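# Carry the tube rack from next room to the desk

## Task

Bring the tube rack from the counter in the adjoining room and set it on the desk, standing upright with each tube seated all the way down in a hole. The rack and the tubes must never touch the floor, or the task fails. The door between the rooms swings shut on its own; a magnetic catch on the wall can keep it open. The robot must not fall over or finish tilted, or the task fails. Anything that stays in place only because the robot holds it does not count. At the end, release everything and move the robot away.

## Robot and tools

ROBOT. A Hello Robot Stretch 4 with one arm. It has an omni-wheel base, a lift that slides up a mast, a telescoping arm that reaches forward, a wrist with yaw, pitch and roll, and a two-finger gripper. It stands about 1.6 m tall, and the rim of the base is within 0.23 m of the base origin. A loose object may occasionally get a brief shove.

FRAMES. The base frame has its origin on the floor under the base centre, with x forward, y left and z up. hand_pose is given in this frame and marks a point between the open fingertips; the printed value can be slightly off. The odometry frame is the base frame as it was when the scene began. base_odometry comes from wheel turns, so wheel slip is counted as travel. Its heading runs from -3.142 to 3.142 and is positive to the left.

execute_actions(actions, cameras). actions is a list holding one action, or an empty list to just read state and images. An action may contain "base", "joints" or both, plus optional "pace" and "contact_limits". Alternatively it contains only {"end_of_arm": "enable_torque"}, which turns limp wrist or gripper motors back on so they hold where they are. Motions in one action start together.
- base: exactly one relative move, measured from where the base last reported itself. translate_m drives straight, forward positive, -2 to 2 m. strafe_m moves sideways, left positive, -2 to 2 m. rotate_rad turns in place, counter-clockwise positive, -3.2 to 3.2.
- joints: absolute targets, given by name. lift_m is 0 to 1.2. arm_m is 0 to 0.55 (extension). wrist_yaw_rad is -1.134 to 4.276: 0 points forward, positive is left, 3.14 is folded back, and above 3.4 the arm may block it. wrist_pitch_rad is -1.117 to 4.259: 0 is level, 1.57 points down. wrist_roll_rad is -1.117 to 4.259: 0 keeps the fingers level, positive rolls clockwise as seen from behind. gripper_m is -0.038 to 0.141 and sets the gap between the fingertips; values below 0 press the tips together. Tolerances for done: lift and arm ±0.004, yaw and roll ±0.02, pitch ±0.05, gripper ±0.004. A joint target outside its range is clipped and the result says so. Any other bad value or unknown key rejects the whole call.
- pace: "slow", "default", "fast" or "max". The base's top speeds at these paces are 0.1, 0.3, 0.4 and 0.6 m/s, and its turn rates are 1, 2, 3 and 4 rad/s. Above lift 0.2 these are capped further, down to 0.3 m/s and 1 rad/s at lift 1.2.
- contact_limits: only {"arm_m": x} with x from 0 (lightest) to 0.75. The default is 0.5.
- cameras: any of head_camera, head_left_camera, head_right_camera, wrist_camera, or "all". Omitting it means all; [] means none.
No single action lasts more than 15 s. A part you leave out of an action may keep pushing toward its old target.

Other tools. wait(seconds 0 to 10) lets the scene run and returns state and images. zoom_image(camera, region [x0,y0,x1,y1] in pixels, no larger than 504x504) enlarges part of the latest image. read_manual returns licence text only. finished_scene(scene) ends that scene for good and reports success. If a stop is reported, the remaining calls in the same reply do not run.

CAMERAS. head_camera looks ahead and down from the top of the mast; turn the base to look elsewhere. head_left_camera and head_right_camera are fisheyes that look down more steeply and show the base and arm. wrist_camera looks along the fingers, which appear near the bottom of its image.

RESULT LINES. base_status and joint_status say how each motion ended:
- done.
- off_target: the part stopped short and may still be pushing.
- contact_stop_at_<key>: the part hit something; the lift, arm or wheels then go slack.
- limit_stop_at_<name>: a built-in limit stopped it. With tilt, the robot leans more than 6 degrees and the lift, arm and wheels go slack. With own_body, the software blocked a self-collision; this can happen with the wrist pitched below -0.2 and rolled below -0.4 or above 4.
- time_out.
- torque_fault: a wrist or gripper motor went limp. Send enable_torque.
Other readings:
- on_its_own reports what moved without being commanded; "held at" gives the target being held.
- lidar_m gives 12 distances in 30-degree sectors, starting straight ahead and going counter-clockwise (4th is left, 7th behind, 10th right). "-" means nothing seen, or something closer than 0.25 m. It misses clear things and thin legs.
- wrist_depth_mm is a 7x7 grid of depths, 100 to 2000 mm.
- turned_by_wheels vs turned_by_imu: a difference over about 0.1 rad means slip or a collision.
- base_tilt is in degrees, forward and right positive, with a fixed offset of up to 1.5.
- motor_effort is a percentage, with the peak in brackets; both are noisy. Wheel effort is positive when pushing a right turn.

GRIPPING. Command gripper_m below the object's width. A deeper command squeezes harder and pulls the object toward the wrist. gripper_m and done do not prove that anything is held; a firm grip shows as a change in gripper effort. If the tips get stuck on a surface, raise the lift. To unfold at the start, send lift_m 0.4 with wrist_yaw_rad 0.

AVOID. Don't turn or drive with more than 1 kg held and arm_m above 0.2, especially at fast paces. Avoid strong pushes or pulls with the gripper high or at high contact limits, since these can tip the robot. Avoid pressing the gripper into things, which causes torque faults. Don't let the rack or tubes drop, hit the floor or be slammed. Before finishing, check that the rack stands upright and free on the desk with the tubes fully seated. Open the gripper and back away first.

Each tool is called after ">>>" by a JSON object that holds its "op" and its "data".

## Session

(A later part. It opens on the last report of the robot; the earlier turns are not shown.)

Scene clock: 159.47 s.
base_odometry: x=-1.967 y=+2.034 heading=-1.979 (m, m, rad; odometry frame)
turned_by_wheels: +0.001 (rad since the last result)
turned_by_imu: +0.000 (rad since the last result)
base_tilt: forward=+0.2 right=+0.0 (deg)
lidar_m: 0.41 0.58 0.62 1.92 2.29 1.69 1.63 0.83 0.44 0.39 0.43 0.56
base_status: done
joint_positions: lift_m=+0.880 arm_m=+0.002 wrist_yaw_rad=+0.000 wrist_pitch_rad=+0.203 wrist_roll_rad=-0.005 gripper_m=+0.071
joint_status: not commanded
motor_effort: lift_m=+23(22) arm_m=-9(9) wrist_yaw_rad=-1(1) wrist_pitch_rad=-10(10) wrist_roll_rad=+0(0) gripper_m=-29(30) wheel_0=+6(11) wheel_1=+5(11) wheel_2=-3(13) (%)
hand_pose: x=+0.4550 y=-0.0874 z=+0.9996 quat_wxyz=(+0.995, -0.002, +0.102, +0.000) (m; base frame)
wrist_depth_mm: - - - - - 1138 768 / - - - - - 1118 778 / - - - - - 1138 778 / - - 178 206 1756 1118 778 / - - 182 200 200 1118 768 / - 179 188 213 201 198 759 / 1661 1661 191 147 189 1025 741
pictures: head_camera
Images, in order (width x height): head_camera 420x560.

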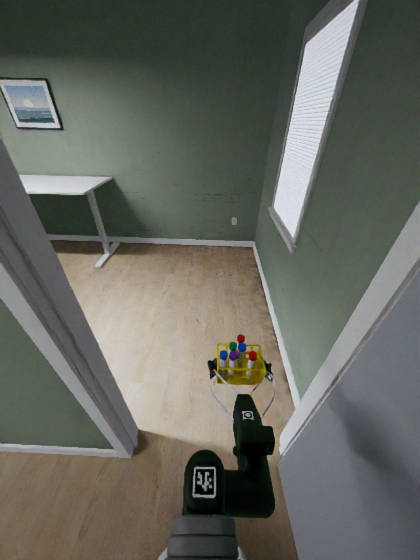

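>>> {"op": "execute_actions", "data": {"actions": [{"base":{"translate_m":1.5}}], "cameras": ["head_camera"]}}

>>> {"op": "execute_actions", "data": {"actions": [{"base":{"strafe_m":1.8},"joints":{"lift_m":1.05}}], "cameras": ["wrist_camera","head_camera"]}}

Scene clock: 173.10 s.
base_odometry: x=-2.562 y=+0.657 heading=-1.978 (m, m, rad; odometry frame)
turned_by_wheels: +0.001 (rad since the last result)
turned_by_imu: -0.001 (rad since the last result)
base_tilt: forward=+0.2 right=+0.1 (deg)
lidar_m: 0.40 1.66 1.54 3.10 1.25 0.97 1.68 0.89 0.65 0.57 0.60 0.85
base_status: done
joint_positions: lift_m=+0.880 arm_m=+0.002 wrist_yaw_rad=+0.000 wrist_pitch_rad=+0.203 wrist_roll_rad=-0.005 gripper_m=+0.071
joint_status: not commanded
motor_effort: lift_m=+22(23) arm_m=-9(9) wrist_yaw_rad=-1(1) wrist_pitch_rad=-10(9) wrist_roll_rad=+0(0) gripper_m=-33(33) wheel_0=+4(7) wheel_1=+5(8) wheel_2=-3(13) (%)
hand_pose: x=+0.4550 y=-0.0874 z=+0.9996 quat_wxyz=(+0.995, -0.002, +0.102, +0.000) (m; base frame)
wrist_depth_mm: 1308 1281 1281 1281 1281 1205 831 / 1336 1308 1336 1336 1336 1229 842 / 1366 1366 1366 1336 1366 1205 831 / 1430 1397 177 205 1366 1205 842 / 1464 1464 182 200 200 1182 831 / 1499 179 187 213 202 198 809 / 1537 1576 190 147 189 1078 788
pictures: head_camera
Images, in order (width x height): head_camera 420x560.

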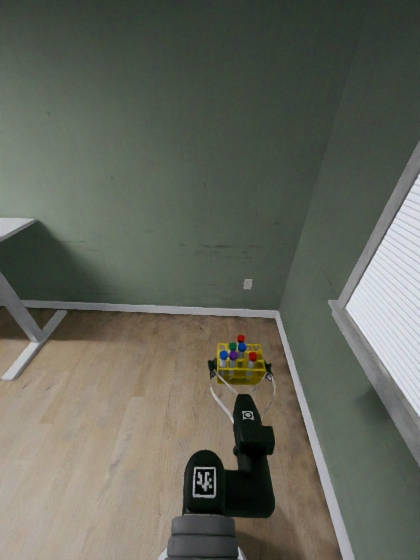

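Scene clock: 180.43 s.
base_odometry: x=-0.910 y=-0.056 heading=-1.978 (m, m, rad; odometry frame)
turned_by_wheels: +0.000 (rad since the last result)
turned_by_imu: +0.000 (rad since the last result)
base_tilt: forward=+0.2 right=+0.2 (deg)
lidar_m: 0.39 0.86 1.23 1.31 1.17 0.87 0.84 0.90 1.21 2.37 2.26 0.42
base_status: done
joint_positions: lift_m=+1.050 arm_m=+0.002 wrist_yaw_rad=+0.000 wrist_pitch_rad=+0.203 wrist_roll_rad=-0.005 gripper_m=+0.071
joint_status: all done
motor_effort: lift_m=+23(26) arm_m=-9(9) wrist_yaw_rad=-1(1) wrist_pitch_rad=-10(9) wrist_roll_rad=+0(0) gripper_m=-31(32) wheel_0=-4(16) wheel_1=+5(11) wheel_2=+0(1) (%)
hand_pose: x=+0.4550 y=-0.0874 z=+1.1695 quat_wxyz=(+0.995, -0.002, +0.102, +0.000) (m; base frame)
wrist_depth_mm: 1336 1336 1308 1308 1336 1336 1336 / 1366 1366 1397 1366 1366 1366 1336 / 1397 1397 1430 1397 1430 1397 1397 / 1366 1464 178 204 1430 1430 1464 / 842 854 182 200 199 1464 1464 / 1576 179 187 212 202 198 1537 / 1618 1618 190 147 189 1576 1576
pictures: head_camera, wrist_camera
camera_calibration (this result's frames):
wrist_camera: T_world_to_cam=[[-0.00698362, -0.999783, 0.0196344, -0.105238], [-0.214251, -0.0176829, -0.976618, 1.29125], [0.976754, -0.011027, -0.214081, 0.0339923], [0, 0, 0, 1]] pos_world=[0.242715, -0.0820073, 1.2704]
Images, in order (width x height): head_camera 420x560, wrist_camera 616x392.

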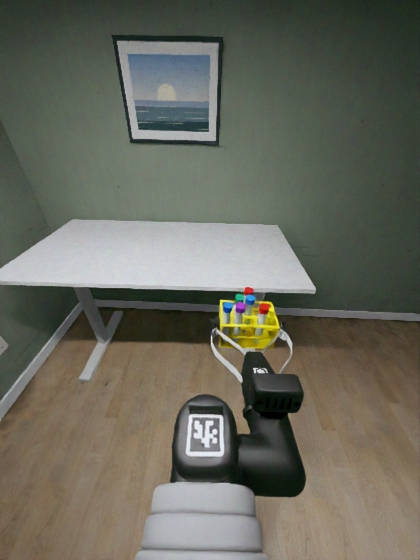

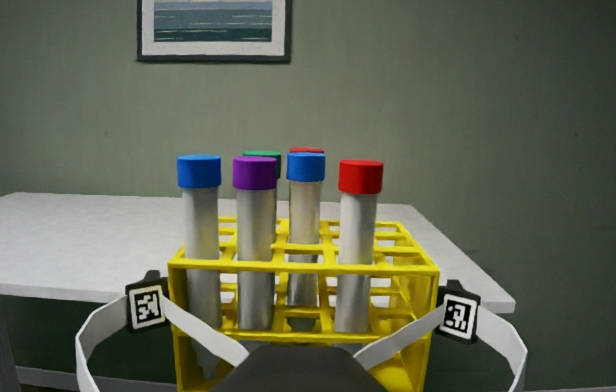

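>>> {"op": "execute_actions", "data": {"actions": [{"base":{"strafe_m":0.25},"joints":{"lift_m":0.95}}], "cameras": []}}

>>> {"op": "execute_actions", "data": {"actions": [{"base":{"translate_m":0.35},"joints":{"arm_m":0.22}}], "cameras": ["head_camera"]}}

Scene clock: 189.10 s.
base_odometry: x=-0.680 y=-0.155 heading=-1.978 (m, m, rad; odometry frame)
turned_by_wheels: +0.000 (rad since the last result)
turned_by_imu: -0.003 (rad since the last result)
base_tilt: forward=+0.1 right=+0.1 (deg)
lidar_m: 0.40 0.86 1.09 1.05 1.11 0.85 0.82 0.88 1.22 2.63 2.30 0.42
base_status: done
joint_positions: lift_m=+0.950 arm_m=+0.002 wrist_yaw_rad=+0.000 wrist_pitch_rad=+0.203 wrist_roll_rad=-0.005 gripper_m=+0.071
joint_status: all done
motor_effort: lift_m=+14(20) arm_m=-9(9) wrist_yaw_rad=-1(1) wrist_pitch_rad=-9(10) wrist_roll_rad=+0(1) gripper_m=-36(31) wheel_0=-3(12) wheel_1=+3(11) wheel_2=+0(2) (%)
hand_pose: x=+0.4550 y=-0.0874 z=+1.0703 quat_wxyz=(+0.995, -0.002, +0.102, +0.000) (m; base frame)
wrist_depth_mm: 1336 1336 1336 1308 1336 1308 1336 / 1397 1366 1366 1397 1366 1366 1366 / 1430 1397 1397 1430 1397 1397 1397 / 946 976 178 206 946 1118 1430 / 1008 699 182 200 200 778 788 / 1138 179 187 213 214 198 1576 / 1098 1661 191 147 189 1118 1576
pictures: none
No camera images: the call's "cameras" was empty. Leave "cameras" out to get every camera's image.

Scene clock: 191.77 s.
base_odometry: x=-0.819 y=-0.477 heading=-1.978 (m, m, rad; odometry frame)
turned_by_wheels: +0.001 (rad since the last result)
turned_by_imu: +0.000 (rad since the last result)
base_tilt: forward=+0.1 right=+0.1 (deg)
lidar_m: 0.49 0.52 0.73 1.05 1.11 1.23 1.18 1.25 1.75 2.61 0.72 0.51
base_status: done
joint_positions: lift_m=+0.950 arm_m=+0.218 wrist_yaw_rad=+0.000 wrist_pitch_rad=+0.203 wrist_roll_rad=-0.005 gripper_m=+0.071
joint_status: all done
motor_effort: lift_m=+14(14) arm_m=+9(10) wrist_yaw_rad=-1(0) wrist_pitch_rad=-10(10) wrist_roll_rad=+1(1) gripper_m=-29(31) wheel_0=+4(8) wheel_1=+6(11) wheel_2=-3(12) (%)
hand_pose: x=+0.6719 y=-0.0874 z=+1.0703 quat_wxyz=(+0.995, -0.002, +0.102, +0.000) (m; base frame)
wrist_depth_mm: 820 798 809 809 798 798 798 / 831 831 831 831 820 820 809 / 866 854 842 854 842 842 831 / 878 878 179 206 854 878 866 / 564 585 182 200 200 634 634 / 404 180 189 213 214 198 442 / 324 325 190 147 189 324 353
pictures: head_camera
Images, in order (width x height): head_camera 420x560.

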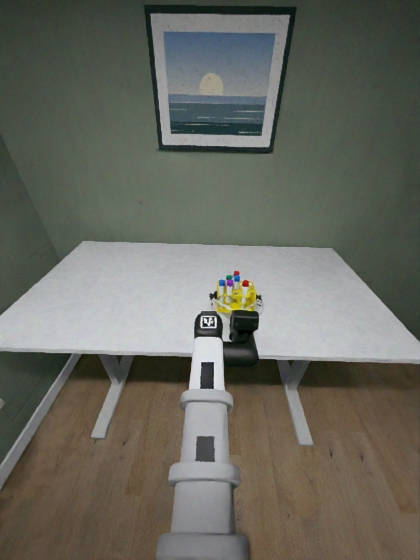

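>>> {"op": "execute_actions", "data": {"actions": [{"joints":{"lift_m":0.879},"pace":"slow"}], "cameras": []}}

Scene clock: 197.43 s.
base_odometry: x=-0.819 y=-0.477 heading=-1.978 (m, m, rad; odometry frame)
turned_by_wheels: +0.000 (rad since the last result)
turned_by_imu: -0.002 (rad since the last result)
base_tilt: forward=+0.1 right=+0.0 (deg)
lidar_m: 0.47 0.51 0.74 1.05 1.10 1.23 1.18 1.26 1.76 2.61 0.70 0.52
base_status: not commanded
joint_positions: lift_m=+0.879 arm_m=+0.218 wrist_yaw_rad=+0.000 wrist_pitch_rad=+0.203 wrist_roll_rad=-0.005 gripper_m=+0.071
joint_status: all done
motor_effort: lift_m=+14(15) arm_m=+9(8) wrist_yaw_rad=-1(1) wrist_pitch_rad=-9(9) wrist_roll_rad=+1(1) gripper_m=-32(32) wheel_0=+4(4) wheel_1=+6(6) wheel_2=-3(3) (%)
hand_pose: x=+0.6719 y=-0.0874 z=+0.9993 quat_wxyz=(+0.995, -0.002, +0.102, +0.000) (m; base frame)
wrist_depth_mm: 798 809 809 798 798 798 798 / 831 831 820 820 820 820 820 / 854 854 842 854 842 854 842 / 627 647 178 206 627 741 768 / 379 394 182 200 199 427 433 / 272 179 187 213 202 198 297 / 219 220 190 147 189 217 -
pictures: none
No camera images: the call's "cameras" was empty. Leave "cameras" out to get every camera's image.

>>> {"op": "execute_actions", "data": {"actions": [{"joints":{"gripper_m":0.141}}], "cameras": ["wrist_camera"]}}

>>> {"op": "execute_actions", "data": {"actions": [{"joints":{"arm_m":0.0},"base":{"translate_m":-0.2}}], "cameras": ["wrist_camera","head_camera"]}}

>>> {"op": "zoom_image", "data": {"camera": "wrist_camera", "region": [230, 90, 390, 250]}}

Scene clock: 203.77 s.
base_odometry: x=-0.819 y=-0.477 heading=-1.978 (m, m, rad; odometry frame)
turned_by_wheels: +0.000 (rad since the last result)
turned_by_imu: -0.002 (rad since the last result)
base_tilt: forward=+0.1 right=+0.0 (deg)
lidar_m: 0.49 0.51 0.68 1.04 1.08 1.23 1.16 1.24 1.75 2.63 0.69 0.51
base_status: not commanded
joint_positions: lift_m=+0.879 arm_m=+0.218 wrist_yaw_rad=+0.000 wrist_pitch_rad=+0.202 wrist_roll_rad=-0.005 gripper_m=+0.141
joint_status: all done
motor_effort: lift_m=+14(14) arm_m=+9(8) wrist_yaw_rad=-1(1) wrist_pitch_rad=-5(9) wrist_roll_rad=-1(0) gripper_m=-1(28) wheel_0=+4(4) wheel_1=+6(6) wheel_2=-3(3) (%)
hand_pose: x=+0.6720 y=-0.0874 z=+0.9997 quat_wxyz=(+0.995, -0.002, +0.101, +0.000) (m; base frame)
wrist_depth_mm: 809 820 809 798 798 788 788 / 831 831 831 831 820 820 809 / 854 854 854 842 842 842 842 / 634 661 196 222 640 759 778 / 384 397 201 219 225 433 436 / 274 251 204 211 216 267 300 / 223 220 219 124 230 229 -
pictures: wrist_camera
camera_calibration (this result's frames):
wrist_camera: T_world_to_cam=[[-0.00696422, -0.999783, 0.0196231, -0.100377], [-0.212711, -0.0176934, -0.976955, 1.17123], [0.97709, -0.0109778, -0.212542, -0.216071], [0, 0, 0, 1]] pos_world=[0.459556, -0.0820038, 1.10028]
Images, in order (width x height): wrist_camera 616x392.

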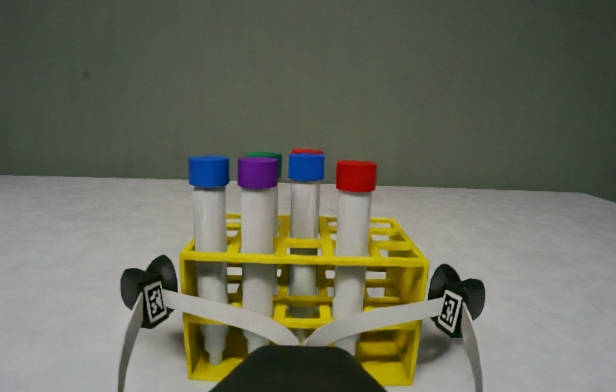

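Scene clock: 205.83 s.
base_odometry: x=-0.740 y=-0.293 heading=-1.978 (m, m, rad; odometry frame)
turned_by_wheels: -0.001 (rad since the last result)
turned_by_imu: -0.002 (rad since the last result)
base_tilt: forward=+0.2 right=+0.1 (deg)
lidar_m: 0.68 0.72 1.00 1.05 1.11 1.04 0.99 1.05 1.47 2.59 0.96 0.70
base_status: done
joint_positions: lift_m=+0.879 arm_m=+0.002 wrist_yaw_rad=+0.000 wrist_pitch_rad=+0.202 wrist_roll_rad=-0.005 gripper_m=+0.141
joint_status: all done
motor_effort: lift_m=+14(13) arm_m=-9(9) wrist_yaw_rad=+1(0) wrist_pitch_rad=-6(6) wrist_roll_rad=+0(1) gripper_m=+1(2) wheel_0=-4(10) wheel_1=-6(9) wheel_2=+3(13) (%)
hand_pose: x=+0.4551 y=-0.0875 z=+0.9996 quat_wxyz=(+0.995, -0.002, +0.101, +0.000) (m; base frame)
wrist_depth_mm: 1205 1205 1205 1205 1182 1182 1182 / 1229 1229 1255 1229 1229 1229 1205 / 1255 1255 1255 1229 1255 1255 1255 / 640 668 683 621 741 768 798 / 1366 492 1366 512 517 525 535 / 1397 1366 1366 1366 1366 878 1366 / 1464 1464 1430 124 1430 1205 1397
pictures: head_camera, wrist_camera
camera_calibration (this result's frames):
wrist_camera: T_world_to_cam=[[-0.00721266, -0.999781, 0.019626, -0.101847], [-0.213135, -0.0176385, -0.976863, 1.12507], [0.976996, -0.0112288, -0.212961, -0.00369974], [0, 0, 0, 1]] pos_world=[0.242673, -0.0820218, 1.10025]
Images, in order (width x height): head_camera 420x560, wrist_camera 616x392.

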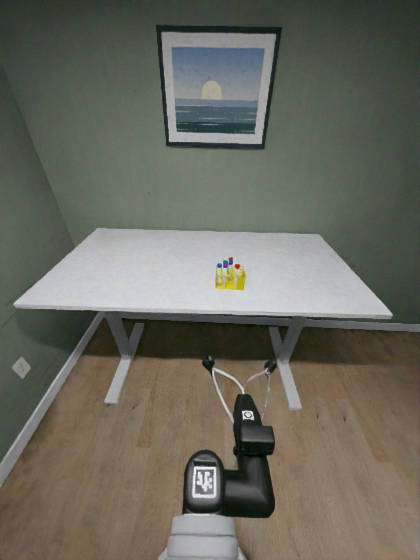

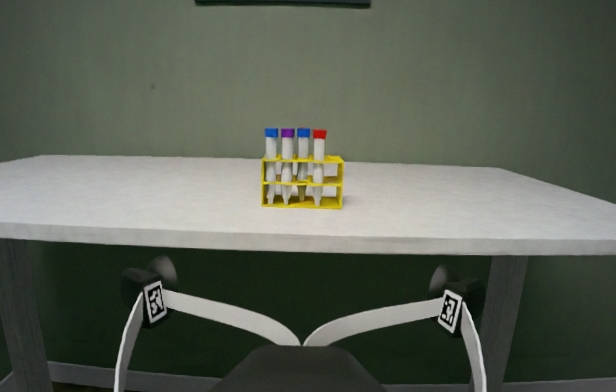

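Region (230, 90, 390, 250) of wrist_camera's 616x392 image, scaled by 3.150.

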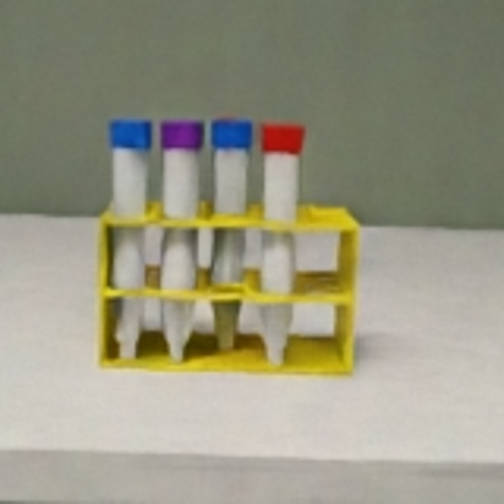

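>>> {"op": "finished_scene", "data": {"scene": 2}}

The scene is finished: the task was done.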